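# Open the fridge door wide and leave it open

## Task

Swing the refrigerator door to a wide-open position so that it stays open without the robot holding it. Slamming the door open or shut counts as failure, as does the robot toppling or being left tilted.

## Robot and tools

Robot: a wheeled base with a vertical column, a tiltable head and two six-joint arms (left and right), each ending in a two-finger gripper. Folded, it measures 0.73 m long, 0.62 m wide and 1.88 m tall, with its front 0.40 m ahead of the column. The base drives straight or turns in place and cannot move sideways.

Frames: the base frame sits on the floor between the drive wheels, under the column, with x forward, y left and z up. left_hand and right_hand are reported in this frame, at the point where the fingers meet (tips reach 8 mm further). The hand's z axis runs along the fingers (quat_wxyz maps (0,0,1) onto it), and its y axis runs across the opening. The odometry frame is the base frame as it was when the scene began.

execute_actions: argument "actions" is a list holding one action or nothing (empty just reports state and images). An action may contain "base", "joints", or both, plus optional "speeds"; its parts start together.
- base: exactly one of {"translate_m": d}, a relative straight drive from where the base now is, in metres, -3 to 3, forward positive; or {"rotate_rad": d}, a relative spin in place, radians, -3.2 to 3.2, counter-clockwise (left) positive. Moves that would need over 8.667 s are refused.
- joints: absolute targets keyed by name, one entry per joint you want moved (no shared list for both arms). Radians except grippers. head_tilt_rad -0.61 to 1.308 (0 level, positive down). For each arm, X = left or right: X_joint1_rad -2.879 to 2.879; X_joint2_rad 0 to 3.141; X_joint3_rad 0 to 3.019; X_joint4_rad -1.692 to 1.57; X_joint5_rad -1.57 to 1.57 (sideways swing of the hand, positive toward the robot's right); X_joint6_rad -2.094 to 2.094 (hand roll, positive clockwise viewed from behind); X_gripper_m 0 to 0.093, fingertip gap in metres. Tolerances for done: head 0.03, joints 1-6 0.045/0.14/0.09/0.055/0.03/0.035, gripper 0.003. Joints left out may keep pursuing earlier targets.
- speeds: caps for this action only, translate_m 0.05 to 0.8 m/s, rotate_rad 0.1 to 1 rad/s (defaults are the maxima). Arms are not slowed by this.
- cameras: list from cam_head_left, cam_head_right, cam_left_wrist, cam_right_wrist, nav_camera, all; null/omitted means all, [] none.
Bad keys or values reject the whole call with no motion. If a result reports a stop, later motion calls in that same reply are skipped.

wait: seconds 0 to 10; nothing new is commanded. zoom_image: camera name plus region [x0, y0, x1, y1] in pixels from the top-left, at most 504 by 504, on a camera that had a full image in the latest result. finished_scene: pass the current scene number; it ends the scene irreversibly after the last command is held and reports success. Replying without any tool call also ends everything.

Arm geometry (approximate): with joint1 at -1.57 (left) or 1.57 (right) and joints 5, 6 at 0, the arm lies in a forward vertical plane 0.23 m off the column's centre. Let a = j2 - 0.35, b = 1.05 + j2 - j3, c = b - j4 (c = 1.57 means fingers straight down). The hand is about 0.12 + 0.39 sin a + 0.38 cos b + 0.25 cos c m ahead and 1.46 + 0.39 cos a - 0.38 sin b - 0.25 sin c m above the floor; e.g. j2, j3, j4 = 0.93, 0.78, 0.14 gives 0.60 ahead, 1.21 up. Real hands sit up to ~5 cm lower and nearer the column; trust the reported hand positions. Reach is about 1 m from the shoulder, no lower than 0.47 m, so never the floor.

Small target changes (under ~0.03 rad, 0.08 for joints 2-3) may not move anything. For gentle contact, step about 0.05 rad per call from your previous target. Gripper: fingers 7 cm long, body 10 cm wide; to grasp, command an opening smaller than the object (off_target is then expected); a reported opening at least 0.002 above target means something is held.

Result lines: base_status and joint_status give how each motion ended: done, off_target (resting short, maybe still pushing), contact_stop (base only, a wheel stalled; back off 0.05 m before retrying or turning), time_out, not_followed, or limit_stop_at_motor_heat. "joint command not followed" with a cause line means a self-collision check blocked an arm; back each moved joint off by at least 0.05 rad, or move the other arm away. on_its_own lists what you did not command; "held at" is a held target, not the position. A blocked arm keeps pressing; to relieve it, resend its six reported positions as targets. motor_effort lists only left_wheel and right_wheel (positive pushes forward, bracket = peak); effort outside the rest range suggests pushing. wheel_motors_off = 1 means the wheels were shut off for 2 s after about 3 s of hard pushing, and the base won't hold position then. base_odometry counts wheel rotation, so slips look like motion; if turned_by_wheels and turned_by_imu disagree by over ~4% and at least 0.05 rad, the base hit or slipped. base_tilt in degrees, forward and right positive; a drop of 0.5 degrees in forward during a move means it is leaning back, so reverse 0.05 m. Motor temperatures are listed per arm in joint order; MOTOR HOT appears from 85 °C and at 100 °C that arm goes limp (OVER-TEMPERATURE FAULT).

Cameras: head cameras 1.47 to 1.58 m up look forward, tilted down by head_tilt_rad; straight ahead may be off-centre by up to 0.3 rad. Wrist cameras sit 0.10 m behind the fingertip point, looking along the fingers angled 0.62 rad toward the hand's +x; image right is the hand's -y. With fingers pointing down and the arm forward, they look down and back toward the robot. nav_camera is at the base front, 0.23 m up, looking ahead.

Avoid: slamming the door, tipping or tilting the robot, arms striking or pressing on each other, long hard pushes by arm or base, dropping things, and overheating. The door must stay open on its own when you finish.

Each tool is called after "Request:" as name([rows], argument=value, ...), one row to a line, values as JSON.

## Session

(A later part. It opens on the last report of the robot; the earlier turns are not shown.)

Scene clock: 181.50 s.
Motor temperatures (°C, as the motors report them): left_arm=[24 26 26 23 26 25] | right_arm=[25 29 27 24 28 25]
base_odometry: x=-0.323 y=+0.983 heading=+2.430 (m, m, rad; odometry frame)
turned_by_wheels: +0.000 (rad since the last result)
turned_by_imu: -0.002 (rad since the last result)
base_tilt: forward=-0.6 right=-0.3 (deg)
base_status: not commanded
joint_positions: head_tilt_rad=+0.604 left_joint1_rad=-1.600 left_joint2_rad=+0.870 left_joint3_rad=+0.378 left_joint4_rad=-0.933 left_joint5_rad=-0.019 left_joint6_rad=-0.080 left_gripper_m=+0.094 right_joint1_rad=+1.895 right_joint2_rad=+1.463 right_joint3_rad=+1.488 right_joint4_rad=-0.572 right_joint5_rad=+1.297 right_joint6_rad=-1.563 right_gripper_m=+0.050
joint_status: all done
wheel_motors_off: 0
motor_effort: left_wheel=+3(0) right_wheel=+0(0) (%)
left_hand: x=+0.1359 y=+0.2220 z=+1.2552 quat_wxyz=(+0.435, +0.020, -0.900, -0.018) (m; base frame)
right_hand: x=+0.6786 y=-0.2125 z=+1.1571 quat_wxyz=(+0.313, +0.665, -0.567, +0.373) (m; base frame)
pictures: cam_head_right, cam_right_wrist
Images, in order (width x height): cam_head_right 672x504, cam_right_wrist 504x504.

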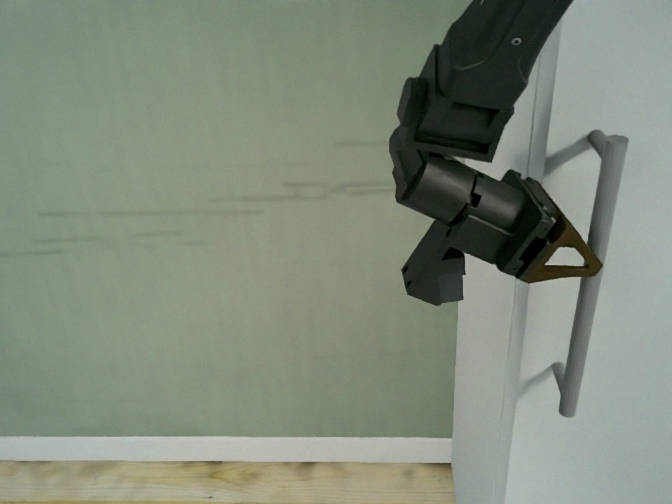

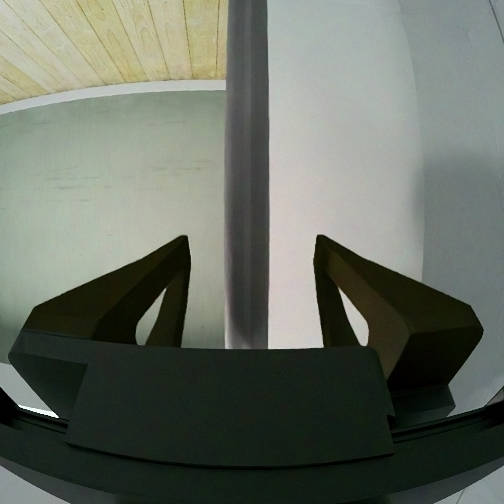

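Request:
execute_actions([
  {"joints":{"right_joint1_rad":1.83,"right_gripper_m":0.04}},
], cameras=["cam_head_right","cam_right_wrist"])

Request:
execute_actions([
  {"joints":{"right_gripper_m":0.0}},
], cameras=["cam_right_wrist"])

Request:
execute_actions([
  {"base":{"translate_m":-0.08},"speeds":{"translate_m":0.05}},
], cameras=["cam_head_right","cam_right_wrist","nav_camera"])

Scene clock: 201.07 s.
Motor temperatures (°C, as the motors report them): left_arm=[24 26 26 23 26 25] | right_arm=[25 29 27 24 28 25]
base_odometry: x=-0.323 y=+0.983 heading=+2.430 (m, m, rad; odometry frame)
turned_by_wheels: +0.000 (rad since the last result)
turned_by_imu: -0.001 (rad since the last result)
base_tilt: forward=-0.6 right=-0.2 (deg)
base_status: not commanded
joint_positions: head_tilt_rad=+0.604 left_joint1_rad=-1.600 left_joint2_rad=+0.870 left_joint3_rad=+0.378 left_joint4_rad=-0.933 left_joint5_rad=-0.019 left_joint6_rad=-0.080 left_gripper_m=+0.094 right_joint1_rad=+1.835 right_joint2_rad=+1.463 right_joint3_rad=+1.488 right_joint4_rad=-0.572 right_joint5_rad=+1.297 right_joint6_rad=-1.563 right_gripper_m=+0.040
joint_status: all done
wheel_motors_off: 0
motor_effort: left_wheel=+3(2) right_wheel=-3(1) (%)
left_hand: x=+0.1359 y=+0.2220 z=+1.2552 quat_wxyz=(+0.435, +0.020, -0.900, -0.018) (m; base frame)
right_hand: x=+0.6784 y=-0.2462 z=+1.1573 quat_wxyz=(+0.336, +0.648, -0.567, +0.383) (m; base frame)
pictures: cam_head_right, cam_right_wrist
Images, in order (width x height): cam_head_right 672x504, cam_right_wrist 504x504.

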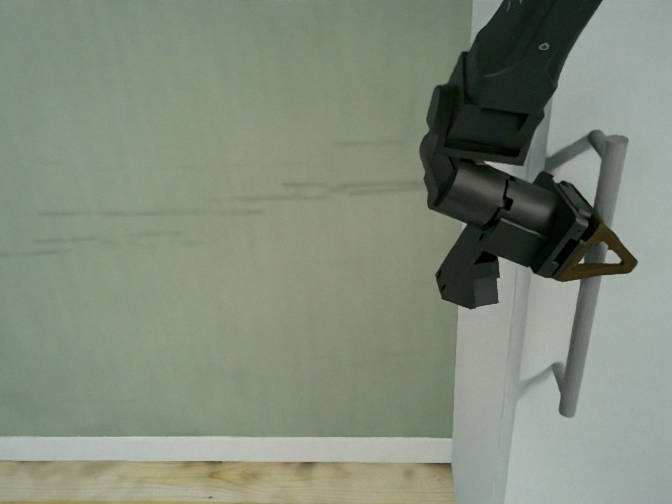

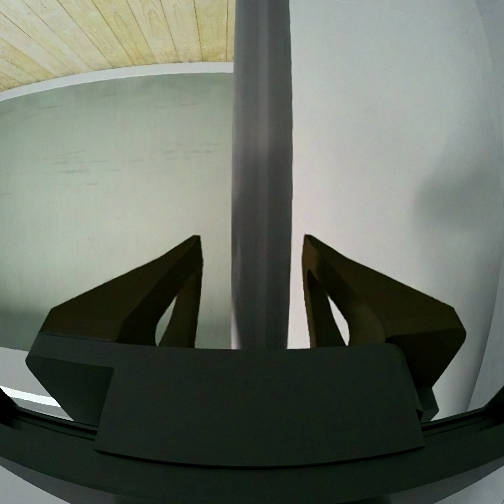

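Scene clock: 201.70 s.
Motor temperatures (°C, as the motors report them): left_arm=[24 26 26 23 26 25] | right_arm=[25 29 27 24 28 25]
base_odometry: x=-0.323 y=+0.983 heading=+2.430 (m, m, rad; odometry frame)
turned_by_wheels: +0.000 (rad since the last result)
turned_by_imu: +0.000 (rad since the last result)
base_tilt: forward=-0.5 right=-0.2 (deg)
base_status: not commanded
joint_positions: head_tilt_rad=+0.604 left_joint1_rad=-1.600 left_joint2_rad=+0.870 left_joint3_rad=+0.378 left_joint4_rad=-0.933 left_joint5_rad=-0.019 left_joint6_rad=-0.080 left_gripper_m=+0.094 right_joint1_rad=+1.835 right_joint2_rad=+1.463 right_joint3_rad=+1.494 right_joint4_rad=-0.569 right_joint5_rad=+1.293 right_joint6_rad=-1.563 right_gripper_m=+0.016
joint_status: right_gripper_m off_target (ended at +0.016, target +0.000)
wheel_motors_off: 0
motor_effort: left_wheel=-1(4) right_wheel=-3(6) (%)
left_hand: x=+0.1359 y=+0.2220 z=+1.2552 quat_wxyz=(+0.435, +0.020, -0.900, -0.018) (m; base frame)
right_hand: x=+0.6813 y=-0.2457 z=+1.1577 quat_wxyz=(+0.332, +0.646, -0.570, +0.384) (m; base frame)
pictures: cam_right_wrist
Images, in order (width x height): cam_right_wrist 504x504.

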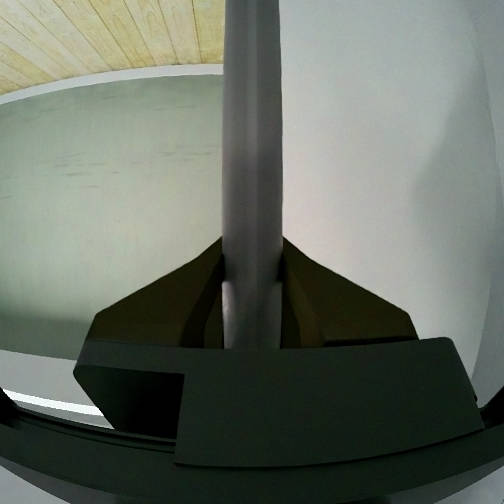

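Scene clock: 204.13 s.
Motor temperatures (°C, as the motors report them): left_arm=[24 26 26 23 26 25] | right_arm=[25 29 27 24 29 25]
base_odometry: x=-0.262 y=+0.931 heading=+2.429 (m, m, rad; odometry frame)
turned_by_wheels: -0.001 (rad since the last result)
turned_by_imu: -0.001 (rad since the last result)
base_tilt: forward=-0.6 right=-0.3 (deg)
base_status: done
joint_positions: head_tilt_rad=+0.604 left_joint1_rad=-1.600 left_joint2_rad=+0.870 left_joint3_rad=+0.379 left_joint4_rad=-0.933 left_joint5_rad=-0.019 left_joint6_rad=-0.080 left_gripper_m=+0.094 right_joint1_rad=+1.799 right_joint2_rad=+1.469 right_joint3_rad=+1.499 right_joint4_rad=-0.552 right_joint5_rad=+1.306 right_joint6_rad=-1.570 right_gripper_m=+0.017
joint_status: not commanded
wheel_motors_off: 0
motor_effort: left_wheel=+0(39) right_wheel=+0(42) (%)
left_hand: x=+0.1361 y=+0.2220 z=+1.2551 quat_wxyz=(+0.435, +0.020, -0.900, -0.018) (m; base frame)
right_hand: x=+0.6836 y=-0.2655 z=+1.1583 quat_wxyz=(+0.346, +0.632, -0.569, +0.396) (m; base frame)
pictures: cam_head_right, cam_right_wrist, nav_camera
Images, in order (width x height): cam_head_right 672x504, cam_right_wrist 504x504, nav_camera 672x504.

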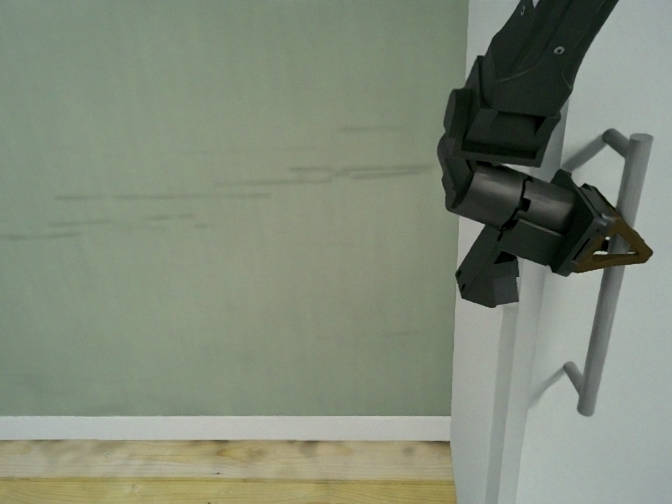

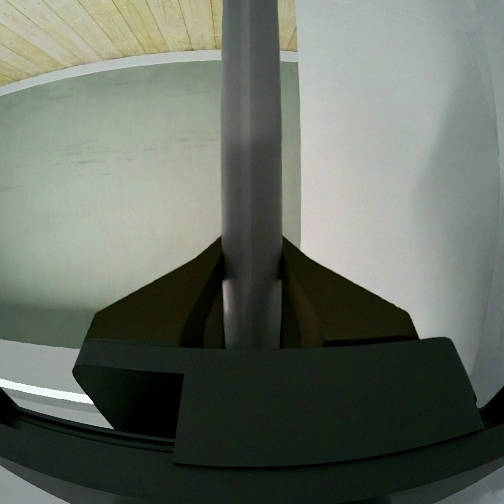

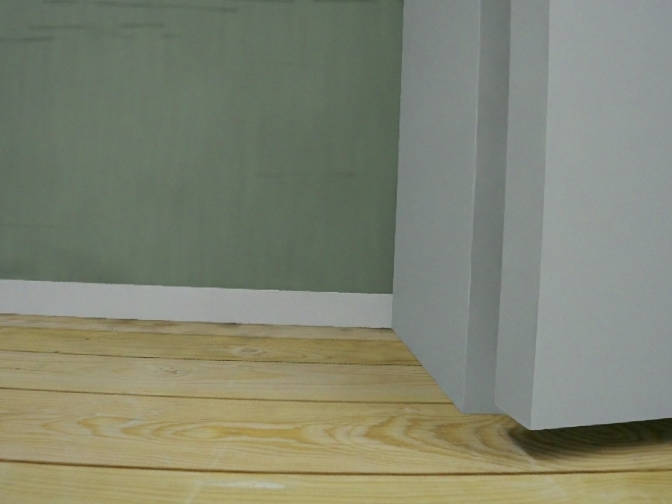

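Request:
execute_actions([
  {"base":{"translate_m":-0.12},"joints":{"right_joint1_rad":1.74,"right_joint4_rad":-0.45},"speeds":{"translate_m":0.06}},
], cameras=["cam_head_right","cam_right_wrist","nav_camera"])

Scene clock: 218.37 s.
Motor temperatures (°C, as the motors report them): left_arm=[24 26 26 23 26 25] | right_arm=[25 30 27 24 29 25]
base_odometry: x=-0.171 y=+0.852 heading=+2.428 (m, m, rad; odometry frame)
turned_by_wheels: -0.001 (rad since the last result)
turned_by_imu: -0.003 (rad since the last result)
base_tilt: forward=-0.6 right=-0.2 (deg)
base_status: done
joint_positions: head_tilt_rad=+0.604 left_joint1_rad=-1.600 left_joint2_rad=+0.870 left_joint3_rad=+0.379 left_joint4_rad=-0.933 left_joint5_rad=-0.019 left_joint6_rad=-0.080 left_gripper_m=+0.094 right_joint1_rad=+1.729 right_joint2_rad=+1.477 right_joint3_rad=+1.540 right_joint4_rad=-0.410 right_joint5_rad=+1.254 right_joint6_rad=-1.690 right_gripper_m=+0.029
joint_status: all done
wheel_motors_off: 0
motor_effort: left_wheel=-3(42) right_wheel=-3(43) (%)
left_hand: x=+0.1361 y=+0.2220 z=+1.2551 quat_wxyz=(+0.435, +0.020, -0.900, -0.018) (m; base frame)
right_hand: x=+0.7151 y=-0.2994 z=+1.1600 quat_wxyz=(+0.332, +0.617, -0.580, +0.416) (m; base frame)
pictures: cam_head_right, cam_right_wrist, nav_camera
Images, in order (width x height): cam_head_right 672x504, cam_right_wrist 504x504, nav_camera 672x504.

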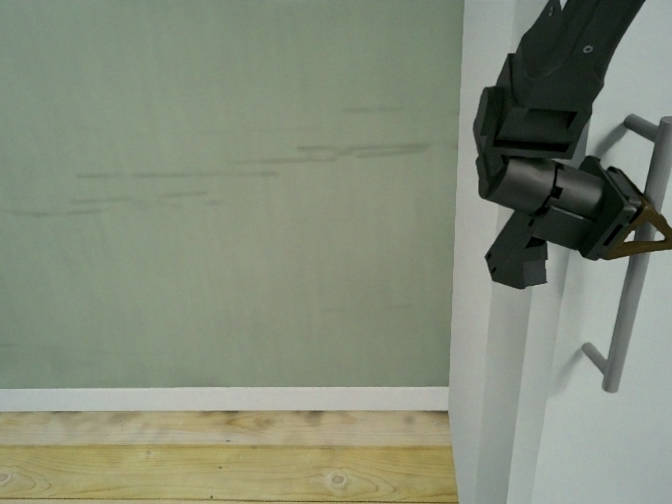

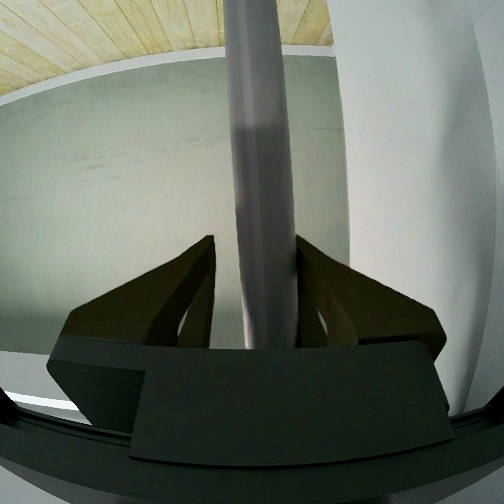

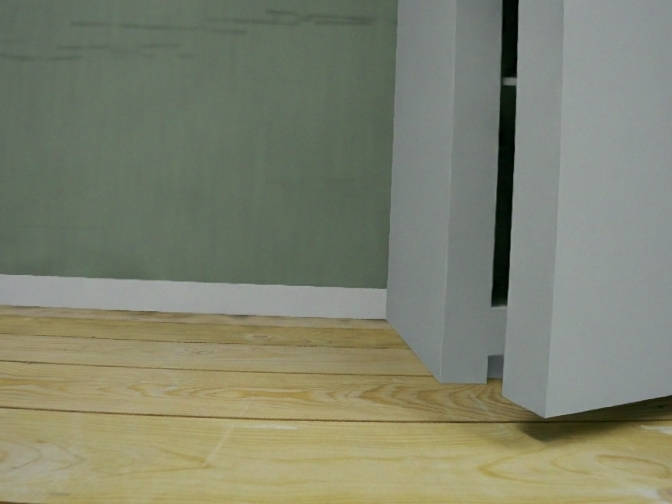

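Request:
execute_actions([
  {"joints":{"right_joint1_rad":1.78,"right_joint2_rad":1.477,"right_joint3_rad":1.54,"right_joint4_rad":-0.41,"right_joint5_rad":1.254,"right_joint6_rad":-1.69,"right_gripper_m":0.045}},
], cameras=["cam_head_right","cam_right_wrist","nav_camera"])

Scene clock: 230.07 s.
Motor temperatures (°C, as the motors report them): left_arm=[24 26 26 23 26 25] | right_arm=[25 30 26 24 33 26]
base_odometry: x=-0.171 y=+0.852 heading=+2.428 (m, m, rad; odometry frame)
turned_by_wheels: +0.000 (rad since the last result)
turned_by_imu: -0.002 (rad since the last result)
base_tilt: forward=-0.5 right=-0.3 (deg)
base_status: not commanded
joint_positions: head_tilt_rad=+0.604 left_joint1_rad=-1.600 left_joint2_rad=+0.870 left_joint3_rad=+0.379 left_joint4_rad=-0.933 left_joint5_rad=-0.019 left_joint6_rad=-0.080 left_gripper_m=+0.094 right_joint1_rad=+1.772 right_joint2_rad=+1.478 right_joint3_rad=+1.542 right_joint4_rad=-0.394 right_joint5_rad=+1.250 right_joint6_rad=-1.699 right_gripper_m=+0.045
joint_status: all done
wheel_motors_off: 0
motor_effort: left_wheel=-5(10) right_wheel=+8(11) (%)
left_hand: x=+0.1361 y=+0.2220 z=+1.2551 quat_wxyz=(+0.435, +0.020, -0.900, -0.018) (m; base frame)
right_hand: x=+0.7195 y=-0.2738 z=+1.1576 quat_wxyz=(+0.312, +0.628, -0.583, +0.411) (m; base frame)
pictures: cam_head_right, cam_right_wrist, nav_camera
Images, in order (width x height): cam_head_right 672x504, cam_right_wrist 504x504, nav_camera 672x504.

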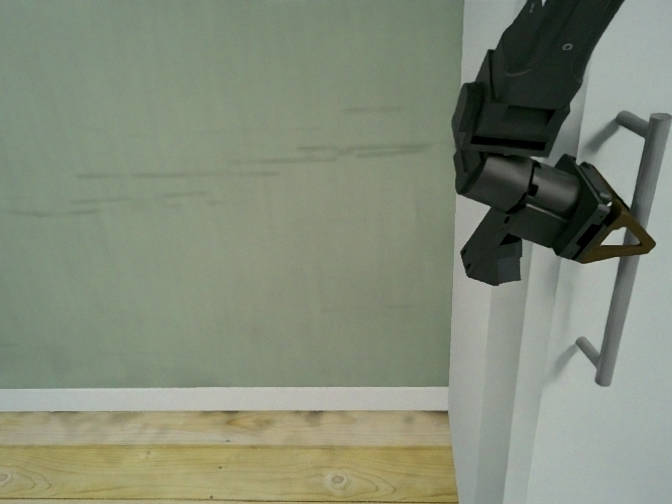

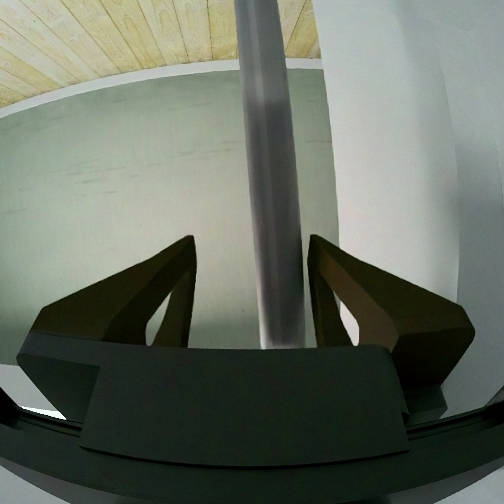

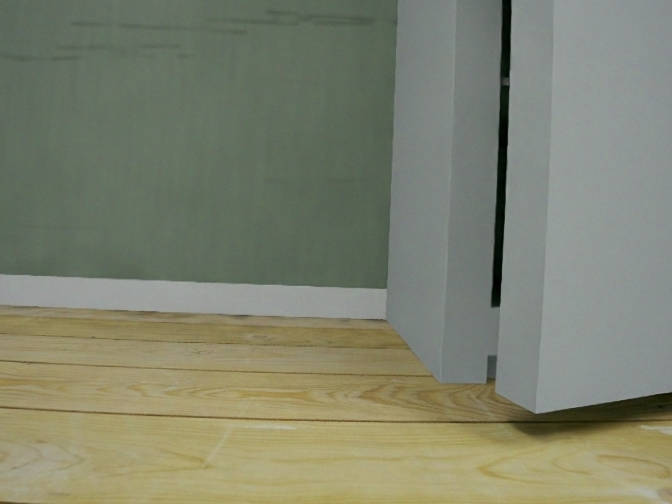

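Request:
execute_actions([
  {"base":{"translate_m":-0.05},"joints":{"right_joint1_rad":1.76,"right_joint4_rad":-0.2,"right_joint5_rad":1.17,"right_joint6_rad":-1.25,"right_gripper_m":0.035},"speeds":{"translate_m":0.1}},
], cameras=["cam_head_right","cam_right_wrist","nav_camera"])

Scene clock: 278.13 s.
Motor temperatures (°C, as the motors report them): left_arm=[24 26 26 23 26 25] | right_arm=[25 31 27 24 30 25]
base_odometry: x=-0.134 y=+0.820 heading=+2.427 (m, m, rad; odometry frame)
turned_by_wheels: -0.001 (rad since the last result)
turned_by_imu: -0.003 (rad since the last result)
base_tilt: forward=-0.5 right=-0.2 (deg)
base_status: done
joint_positions: head_tilt_rad=+0.604 left_joint1_rad=-1.600 left_joint2_rad=+0.870 left_joint3_rad=+0.378 left_joint4_rad=-0.933 left_joint5_rad=-0.019 left_joint6_rad=-0.080 left_gripper_m=+0.094 right_joint1_rad=+1.770 right_joint2_rad=+1.476 right_joint3_rad=+1.547 right_joint4_rad=-0.214 right_joint5_rad=+1.170 right_joint6_rad=-1.258 right_gripper_m=+0.035
joint_status: all done
wheel_motors_off: 0
motor_effort: left_wheel=+1(63) right_wheel=+3(30) (%)
left_hand: x=+0.1355 y=+0.2220 z=+1.2553 quat_wxyz=(+0.435, +0.020, -0.900, -0.018) (m; base frame)
right_hand: x=+0.7482 y=-0.2669 z=+1.1557 quat_wxyz=(+0.130, +0.448, -0.746, +0.476) (m; base frame)
pictures: cam_head_right, cam_right_wrist, nav_camera
Images, in order (width x height): cam_head_right 672x504, cam_right_wrist 504x504, nav_camera 672x504.

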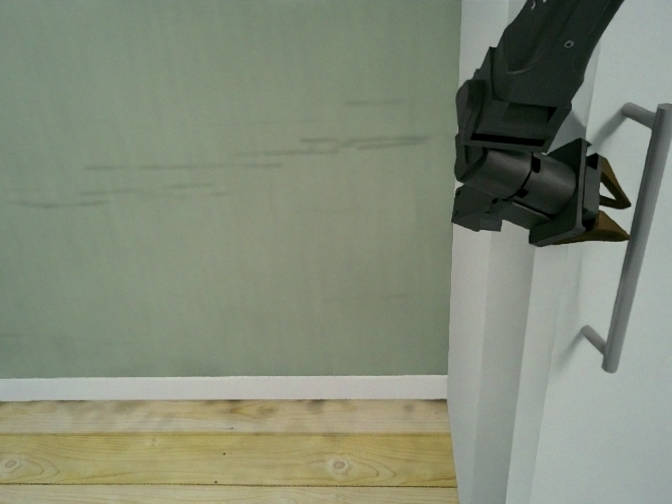

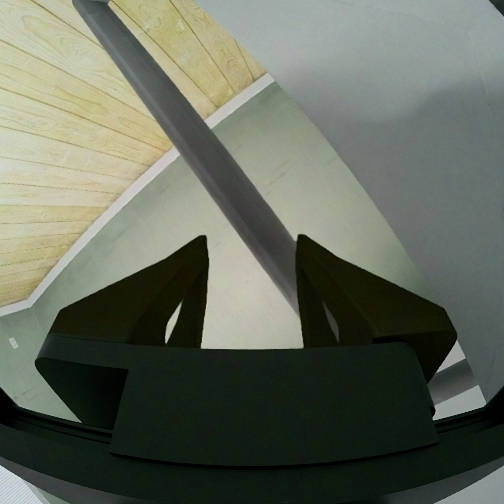

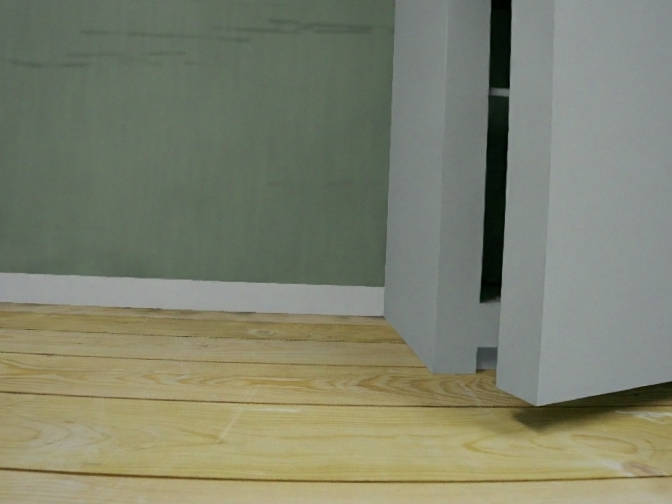

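Request:
execute_actions([
  {"joints":{"right_joint1_rad":2.05,"right_gripper_m":0.0,"right_joint6_rad":-1.9}},
], cameras=["cam_head_right","cam_right_wrist","nav_camera"])

Scene clock: 285.33 s.
Motor temperatures (°C, as the motors report them): left_arm=[24 26 26 23 26 25] | right_arm=[25 31 27 24 29 25]
base_odometry: x=-0.134 y=+0.820 heading=+2.427 (m, m, rad; odometry frame)
turned_by_wheels: +0.000 (rad since the last result)
turned_by_imu: -0.002 (rad since the last result)
base_tilt: forward=-0.5 right=-0.2 (deg)
base_status: not commanded
joint_positions: head_tilt_rad=+0.604 left_joint1_rad=-1.600 left_joint2_rad=+0.870 left_joint3_rad=+0.378 left_joint4_rad=-0.933 left_joint5_rad=-0.019 left_joint6_rad=-0.080 left_gripper_m=+0.094 right_joint1_rad=+2.068 right_joint2_rad=+1.476 right_joint3_rad=+1.547 right_joint4_rad=-0.214 right_joint5_rad=+1.168 right_joint6_rad=-1.893 right_gripper_m=+0.000
joint_status: all done
wheel_motors_off: 0
motor_effort: left_wheel=-2(1) right_wheel=+2(3) (%)
left_hand: x=+0.1355 y=+0.2220 z=+1.2553 quat_wxyz=(+0.435, +0.020, -0.900, -0.018) (m; base frame)
right_hand: x=+0.7413 y=-0.0901 z=+1.1677 quat_wxyz=(+0.153, +0.728, -0.567, +0.354) (m; base frame)
pictures: cam_head_right, cam_right_wrist, nav_camera
Images, in order (width x height): cam_head_right 672x504, cam_right_wrist 504x504, nav_camera 672x504.

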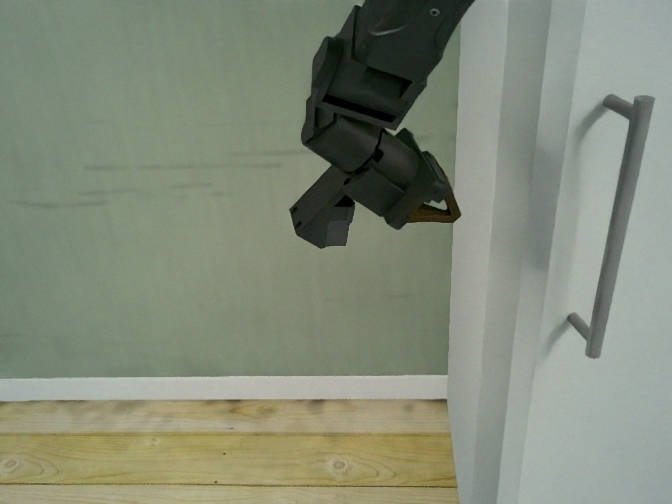

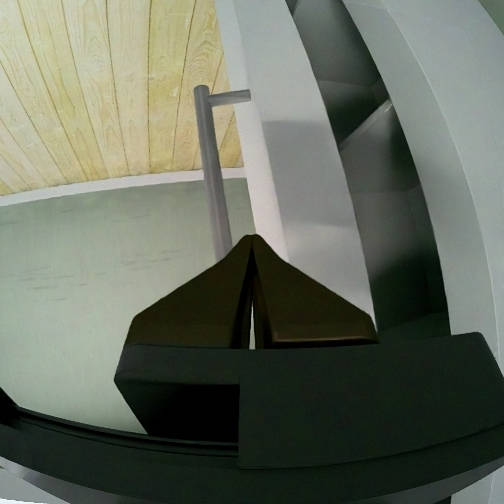

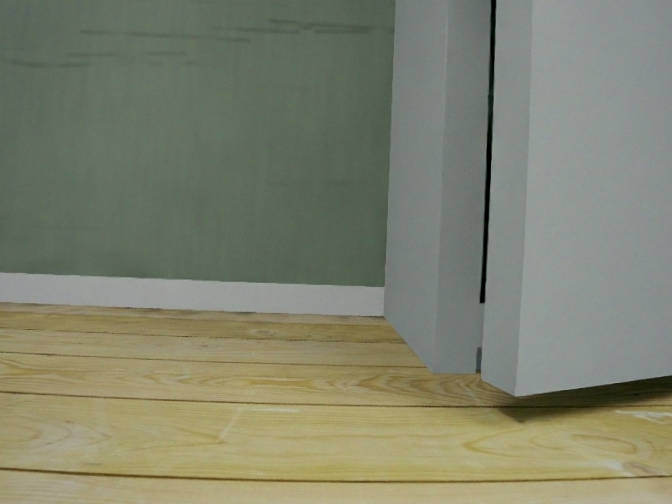

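Request:
execute_actions([
  {"base":{"translate_m":0.24},"joints":{"right_joint4_rad":-0.3,"right_joint5_rad":1.3,"right_joint6_rad":-1.7,"right_joint1_rad":2.1}},
], cameras=["cam_head_right","cam_right_wrist","nav_camera"])

Scene clock: 294.37 s.
Motor temperatures (°C, as the motors report them): left_arm=[24 26 26 23 26 25] | right_arm=[25 31 27 24 29 25]
base_odometry: x=-0.315 y=+0.977 heading=+2.428 (m, m, rad; odometry frame)
turned_by_wheels: +0.001 (rad since the last result)
turned_by_imu: -0.002 (rad since the last result)
base_tilt: forward=-0.6 right=-0.3 (deg)
base_status: done
joint_positions: head_tilt_rad=+0.604 left_joint1_rad=-1.600 left_joint2_rad=+0.870 left_joint3_rad=+0.380 left_joint4_rad=-0.933 left_joint5_rad=-0.019 left_joint6_rad=-0.080 left_gripper_m=+0.094 right_joint1_rad=+2.086 right_joint2_rad=+1.476 right_joint3_rad=+1.545 right_joint4_rad=-0.288 right_joint5_rad=+1.297 right_joint6_rad=-1.707 right_gripper_m=+0.000
joint_status: all done
wheel_motors_off: 0
motor_effort: left_wheel=+1(70) right_wheel=-2(54) (%)
left_hand: x=+0.1367 y=+0.2220 z=+1.2549 quat_wxyz=(+0.434, +0.020, -0.900, -0.018) (m; base frame)
right_hand: x=+0.7266 y=-0.0972 z=+1.1803 quat_wxyz=(+0.179, +0.672, -0.606, +0.385) (m; base frame)
pictures: cam_head_right, cam_right_wrist, nav_camera
Images, in order (width x height): cam_head_right 672x504, cam_right_wrist 504x504, nav_camera 672x504.

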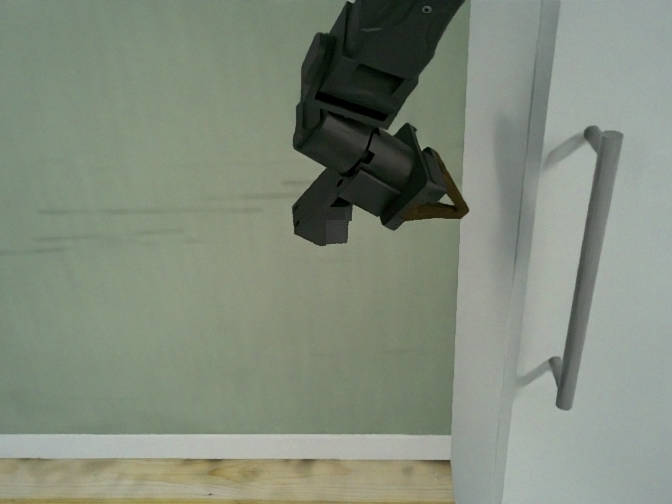

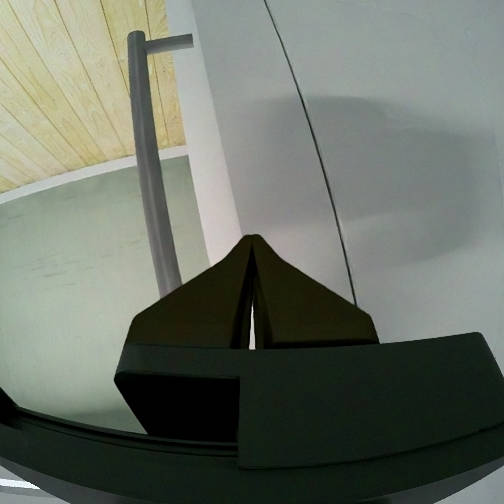

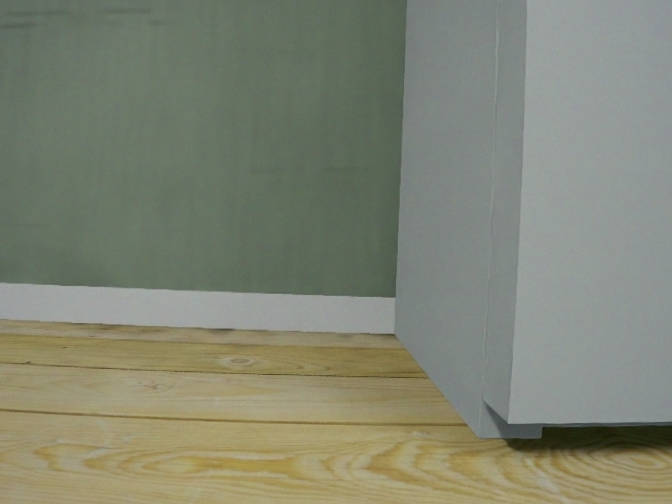

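Request:
execute_actions([
  {"base":{"translate_m":0.01},"joints":{"right_joint1_rad":2.0,"right_joint2_rad":1.45,"right_joint3_rad":1.46,"right_joint4_rad":-0.59,"right_joint5_rad":1.3,"right_joint6_rad":-1.55,"right_gripper_m":0.045}},
], cameras=["cam_right_wrist"])

Request:
execute_actions([
  {"joints":{"right_joint1_rad":1.9}},
], cameras=["cam_right_wrist"])

Scene clock: 310.17 s.
Motor temperatures (°C, as the motors report them): left_arm=[24 26 26 23 26 25] | right_arm=[25 31 27 24 29 25]
base_odometry: x=-0.323 y=+0.983 heading=+2.428 (m, m, rad; odometry frame)
turned_by_wheels: +0.000 (rad since the last result)
turned_by_imu: -0.001 (rad since the last result)
base_tilt: forward=-0.5 right=-0.3 (deg)
base_status: done
joint_positions: head_tilt_rad=+0.604 left_joint1_rad=-1.600 left_joint2_rad=+0.870 left_joint3_rad=+0.380 left_joint4_rad=-0.933 left_joint5_rad=-0.019 left_joint6_rad=-0.080 left_gripper_m=+0.094 right_joint1_rad=+2.001 right_joint2_rad=+1.461 right_joint3_rad=+1.464 right_joint4_rad=-0.578 right_joint5_rad=+1.297 right_joint6_rad=-1.558 right_gripper_m=+0.045
joint_status: all done
wheel_motors_off: 0
motor_effort: left_wheel=-2(39) right_wheel=+0(42) (%)
left_hand: x=+0.1367 y=+0.2220 z=+1.2549 quat_wxyz=(+0.434, +0.020, -0.900, -0.018) (m; base frame)
right_hand: x=+0.6656 y=-0.1547 z=+1.1571 quat_wxyz=(+0.279, +0.698, -0.559, +0.350) (m; base frame)
pictures: cam_right_wrist
Images, in order (width x height): cam_right_wrist 504x504.

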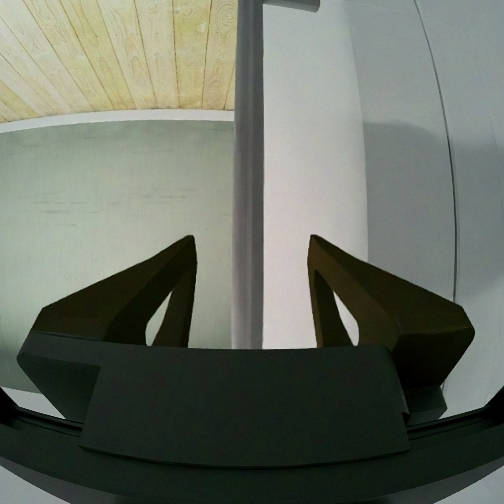

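Scene clock: 311.10 s.
Motor temperatures (°C, as the motors report them): left_arm=[24 26 26 23 26 25] | right_arm=[25 31 27 24 29 25]
base_odometry: x=-0.323 y=+0.983 heading=+2.428 (m, m, rad; odometry frame)
turned_by_wheels: +0.000 (rad since the last result)
turned_by_imu: +0.000 (rad since the last result)
base_tilt: forward=-0.6 right=-0.3 (deg)
base_status: not commanded
joint_positions: head_tilt_rad=+0.604 left_joint1_rad=-1.600 left_joint2_rad=+0.870 left_joint3_rad=+0.380 left_joint4_rad=-0.933 left_joint5_rad=-0.019 left_joint6_rad=-0.080 left_gripper_m=+0.094 right_joint1_rad=+1.896 right_joint2_rad=+1.461 right_joint3_rad=+1.464 right_joint4_rad=-0.578 right_joint5_rad=+1.297 right_joint6_rad=-1.558 right_gripper_m=+0.045
joint_status: all done
wheel_motors_off: 0
motor_effort: left_wheel=+2(2) right_wheel=-1(1) (%)
left_hand: x=+0.1367 y=+0.2220 z=+1.2549 quat_wxyz=(+0.434, +0.020, -0.900, -0.018) (m; base frame)
right_hand: x=+0.6678 y=-0.2126 z=+1.1533 quat_wxyz=(+0.319, +0.670, -0.561, +0.367) (m; base frame)
pictures: cam_right_wrist
Images, in order (width x height): cam_right_wrist 504x504.

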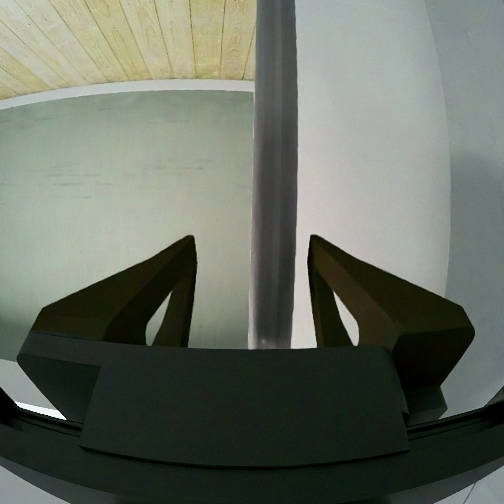

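Request:
execute_actions([
  {"base":{"translate_m":0.012}},
], cameras=[])

Request:
execute_actions([
  {"joints":{"right_joint1_rad":1.82,"right_gripper_m":0.04}},
], cameras=["cam_right_wrist"])

Request:
execute_actions([
  {"joints":{"right_gripper_m":0.0}},
], cameras=[])

Request:
execute_actions([
  {"base":{"translate_m":-0.09},"speeds":{"translate_m":0.05}},
], cameras=["nav_camera"])

Request:
execute_actions([
  {"base":{"translate_m":-0.09},"joints":{"right_joint1_rad":1.76,"right_gripper_m":0.025},"speeds":{"translate_m":0.06}},
], cameras=["nav_camera","cam_right_wrist"])

Request:
execute_actions([
  {"joints":{"right_joint1_rad":1.9,"right_gripper_m":0.03}},
], cameras=[])

Request:
execute_actions([
  {"joints":{"right_joint1_rad":2.08,"right_gripper_m":0.0}},
], cameras=["nav_camera"])

Request:
execute_actions([
  {"base":{"translate_m":0.24}},
], cameras=["cam_right_wrist"])

Request:
execute_actions([
  {"joints":{"right_joint1_rad":1.88}},
], cameras=["cam_head_right","cam_right_wrist","nav_camera"])

Scene clock: 329.77 s.
Motor temperatures (°C, as the motors report them): left_arm=[24 26 26 23 26 25] | right_arm=[25 31 27 24 29 25]
base_odometry: x=-0.332 y=+0.991 heading=+2.428 (m, m, rad; odometry frame)
turned_by_wheels: +0.000 (rad since the last result)
turned_by_imu: -0.001 (rad since the last result)
base_tilt: forward=-0.6 right=-0.3 (deg)
base_status: done
joint_positions: head_tilt_rad=+0.604 left_joint1_rad=-1.600 left_joint2_rad=+0.870 left_joint3_rad=+0.379 left_joint4_rad=-0.933 left_joint5_rad=-0.019 left_joint6_rad=-0.080 left_gripper_m=+0.094 right_joint1_rad=+1.896 right_joint2_rad=+1.461 right_joint3_rad=+1.463 right_joint4_rad=-0.578 right_joint5_rad=+1.297 right_joint6_rad=-1.558 right_gripper_m=+0.045
joint_status: not commanded
wheel_motors_off: 0
motor_effort: left_wheel=-2(38) right_wheel=+2(39) (%)
left_hand: x=+0.1361 y=+0.2220 z=+1.2551 quat_wxyz=(+0.435, +0.020, -0.900, -0.018) (m; base frame)
right_hand: x=+0.6674 y=-0.2126 z=+1.1532 quat_wxyz=(+0.320, +0.670, -0.561, +0.367) (m; base frame)
pictures: none
No camera images: the call's "cameras" was empty. Leave "cameras" out to get every camera's image.

Scene clock: 330.53 s.
Motor temperatures (°C, as the motors report them): left_arm=[24 26 26 23 26 25] | right_arm=[25 31 27 24 29 25]
base_odometry: x=-0.332 y=+0.991 heading=+2.428 (m, m, rad; odometry frame)
turned_by_wheels: +0.000 (rad since the last result)
turned_by_imu: +0.000 (rad since the last result)
base_tilt: forward=-0.6 right=-0.2 (deg)
base_status: not commanded
joint_positions: head_tilt_rad=+0.604 left_joint1_rad=-1.600 left_joint2_rad=+0.870 left_joint3_rad=+0.379 left_joint4_rad=-0.933 left_joint5_rad=-0.019 left_joint6_rad=-0.080 left_gripper_m=+0.094 right_joint1_rad=+1.821 right_joint2_rad=+1.461 right_joint3_rad=+1.463 right_joint4_rad=-0.578 right_joint5_rad=+1.297 right_joint6_rad=-1.558 right_gripper_m=+0.040
joint_status: all done
wheel_motors_off: 0
motor_effort: left_wheel=+1(1) right_wheel=+0(0) (%)
left_hand: x=+0.1361 y=+0.2220 z=+1.2551 quat_wxyz=(+0.435, +0.020, -0.900, -0.018) (m; base frame)
right_hand: x=+0.6671 y=-0.2544 z=+1.1537 quat_wxyz=(+0.348, +0.648, -0.561, +0.379) (m; base frame)
pictures: cam_right_wrist
Images, in order (width x height): cam_right_wrist 504x504.

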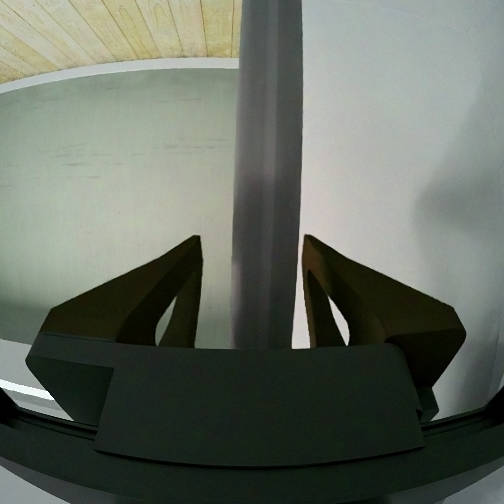

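Scene clock: 331.17 s.
Motor temperatures (°C, as the motors report them): left_arm=[24 26 26 23 26 25] | right_arm=[25 31 27 24 29 25]
base_odometry: x=-0.332 y=+0.991 heading=+2.428 (m, m, rad; odometry frame)
turned_by_wheels: +0.000 (rad since the last result)
turned_by_imu: +0.000 (rad since the last result)
base_tilt: forward=-0.5 right=-0.2 (deg)
base_status: not commanded
joint_positions: head_tilt_rad=+0.604 left_joint1_rad=-1.600 left_joint2_rad=+0.870 left_joint3_rad=+0.379 left_joint4_rad=-0.933 left_joint5_rad=-0.019 left_joint6_rad=-0.080 left_gripper_m=+0.094 right_joint1_rad=+1.821 right_joint2_rad=+1.461 right_joint3_rad=+1.470 right_joint4_rad=-0.577 right_joint5_rad=+1.291 right_joint6_rad=-1.546 right_gripper_m=+0.015
joint_status: right_gripper_m off_target (ended at +0.015, target +0.000)
wheel_motors_off: 0
motor_effort: left_wheel=+0(4) right_wheel=-3(5) (%)
left_hand: x=+0.1361 y=+0.2220 z=+1.2551 quat_wxyz=(+0.435, +0.020, -0.900, -0.018) (m; base frame)
right_hand: x=+0.6699 y=-0.2538 z=+1.1540 quat_wxyz=(+0.342, +0.645, -0.567, +0.381) (m; base frame)
pictures: none
No camera images: the call's "cameras" was empty. Leave "cameras" out to get every camera's image.

Scene clock: 333.60 s.
Motor temperatures (°C, as the motors report them): left_arm=[24 26 26 23 26 25] | right_arm=[25 31 27 24 30 25]
base_odometry: x=-0.264 y=+0.932 heading=+2.427 (m, m, rad; odometry frame)
turned_by_wheels: -0.001 (rad since the last result)
turned_by_imu: -0.002 (rad since the last result)
base_tilt: forward=-0.6 right=-0.3 (deg)
base_status: done
joint_positions: head_tilt_rad=+0.604 left_joint1_rad=-1.600 left_joint2_rad=+0.870 left_joint3_rad=+0.378 left_joint4_rad=-0.933 left_joint5_rad=-0.019 left_joint6_rad=-0.080 left_gripper_m=+0.094 right_joint1_rad=+1.787 right_joint2_rad=+1.470 right_joint3_rad=+1.484 right_joint4_rad=-0.551 right_joint5_rad=+1.315 right_joint6_rad=-1.553 right_gripper_m=+0.016
joint_status: not commanded
wheel_motors_off: 0
motor_effort: left_wheel=-5(40) right_wheel=-1(46) (%)
left_hand: x=+0.1357 y=+0.2220 z=+1.2553 quat_wxyz=(+0.435, +0.020, -0.900, -0.018) (m; base frame)
right_hand: x=+0.6766 y=-0.2733 z=+1.1567 quat_wxyz=(+0.354, +0.625, -0.569, +0.400) (m; base frame)
pictures: nav_camera
Images, in order (width x height): nav_camera 672x504.

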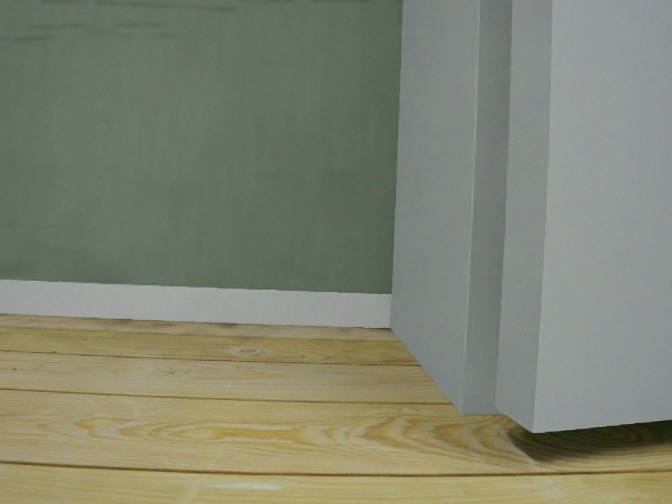

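Scene clock: 335.77 s.
Motor temperatures (°C, as the motors report them): left_arm=[24 26 26 23 26 25] | right_arm=[25 31 27 24 30 25]
base_odometry: x=-0.196 y=+0.874 heading=+2.426 (m, m, rad; odometry frame)
turned_by_wheels: -0.001 (rad since the last result)
turned_by_imu: -0.002 (rad since the last result)
base_tilt: forward=-0.6 right=-0.3 (deg)
base_status: done
joint_positions: head_tilt_rad=+0.604 left_joint1_rad=-1.600 left_joint2_rad=+0.870 left_joint3_rad=+0.379 left_joint4_rad=-0.933 left_joint5_rad=-0.019 left_joint6_rad=-0.080 left_gripper_m=+0.094 right_joint1_rad=+1.730 right_joint2_rad=+1.470 right_joint3_rad=+1.511 right_joint4_rad=-0.534 right_joint5_rad=+1.277 right_joint6_rad=-1.602 right_gripper_m=+0.033
joint_status: right_gripper_m off_target (ended at +0.033, target +0.025); the others done
wheel_motors_off: 0
motor_effort: left_wheel=-6(47) right_wheel=-4(40) (%)
left_hand: x=+0.1361 y=+0.2220 z=+1.2551 quat_wxyz=(+0.435, +0.020, -0.900, -0.018) (m; base frame)
right_hand: x=+0.6888 y=-0.3017 z=+1.1593 quat_wxyz=(+0.362, +0.620, -0.570, +0.400) (m; base frame)
pictures: cam_right_wrist, nav_camera
Images, in order (width x height): cam_right_wrist 504x504, nav_camera 672x504.

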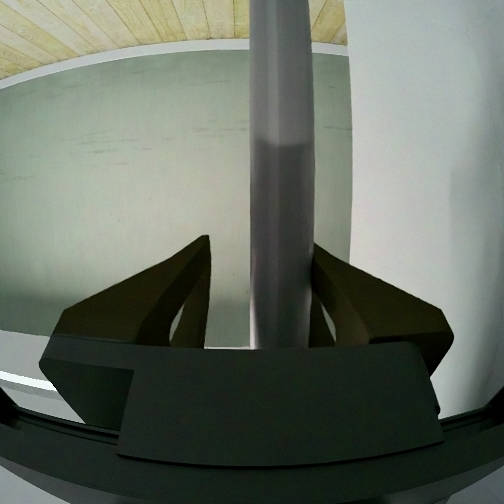

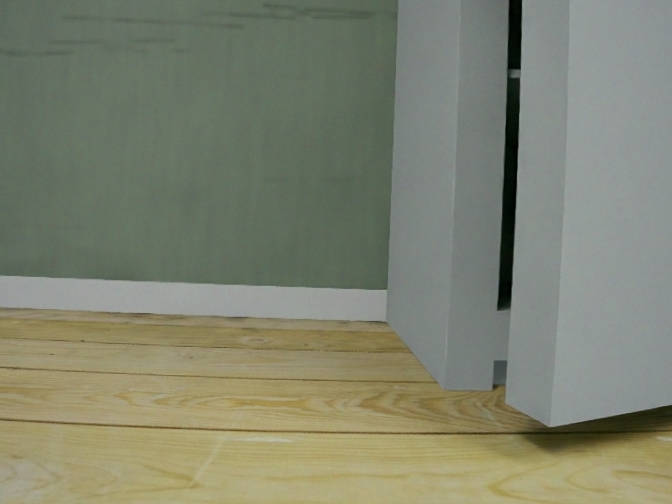

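Scene clock: 337.70 s.
Motor temperatures (°C, as the motors report them): left_arm=[24 26 26 23 26 25] | right_arm=[25 31 27 24 31 25]
base_odometry: x=-0.196 y=+0.874 heading=+2.426 (m, m, rad; odometry frame)
turned_by_wheels: +0.000 (rad since the last result)
turned_by_imu: -0.001 (rad since the last result)
base_tilt: forward=-0.6 right=-0.2 (deg)
base_status: not commanded
joint_positions: head_tilt_rad=+0.604 left_joint1_rad=-1.600 left_joint2_rad=+0.870 left_joint3_rad=+0.379 left_joint4_rad=-0.933 left_joint5_rad=-0.019 left_joint6_rad=-0.080 left_gripper_m=+0.094 right_joint1_rad=+1.736 right_joint2_rad=+1.470 right_joint3_rad=+1.511 right_joint4_rad=-0.534 right_joint5_rad=+1.278 right_joint6_rad=-1.602 right_gripper_m=+0.033
joint_status: right_joint1_rad time_out (moved +0.006 of +0.170); the others done
wheel_motors_off: 0
on_its_own: right_joint1_rad reads +1.736 and still pushes toward +1.900 since a time_out
motor_effort: left_wheel=-15(14) right_wheel=-3(4) (%)
left_hand: x=+0.1361 y=+0.2220 z=+1.2551 quat_wxyz=(+0.435, +0.020, -0.900, -0.018) (m; base frame)
right_hand: x=+0.6891 y=-0.2986 z=+1.1591 quat_wxyz=(+0.360, +0.621, -0.570, +0.399) (m; base frame)
pictures: none
No camera images: the call's "cameras" was empty. Leave "cameras" out to get every camera's image.

not run: a stop came earlier in this reply.

not run: a stop came earlier in this reply.

not run: a stop came earlier in this reply.


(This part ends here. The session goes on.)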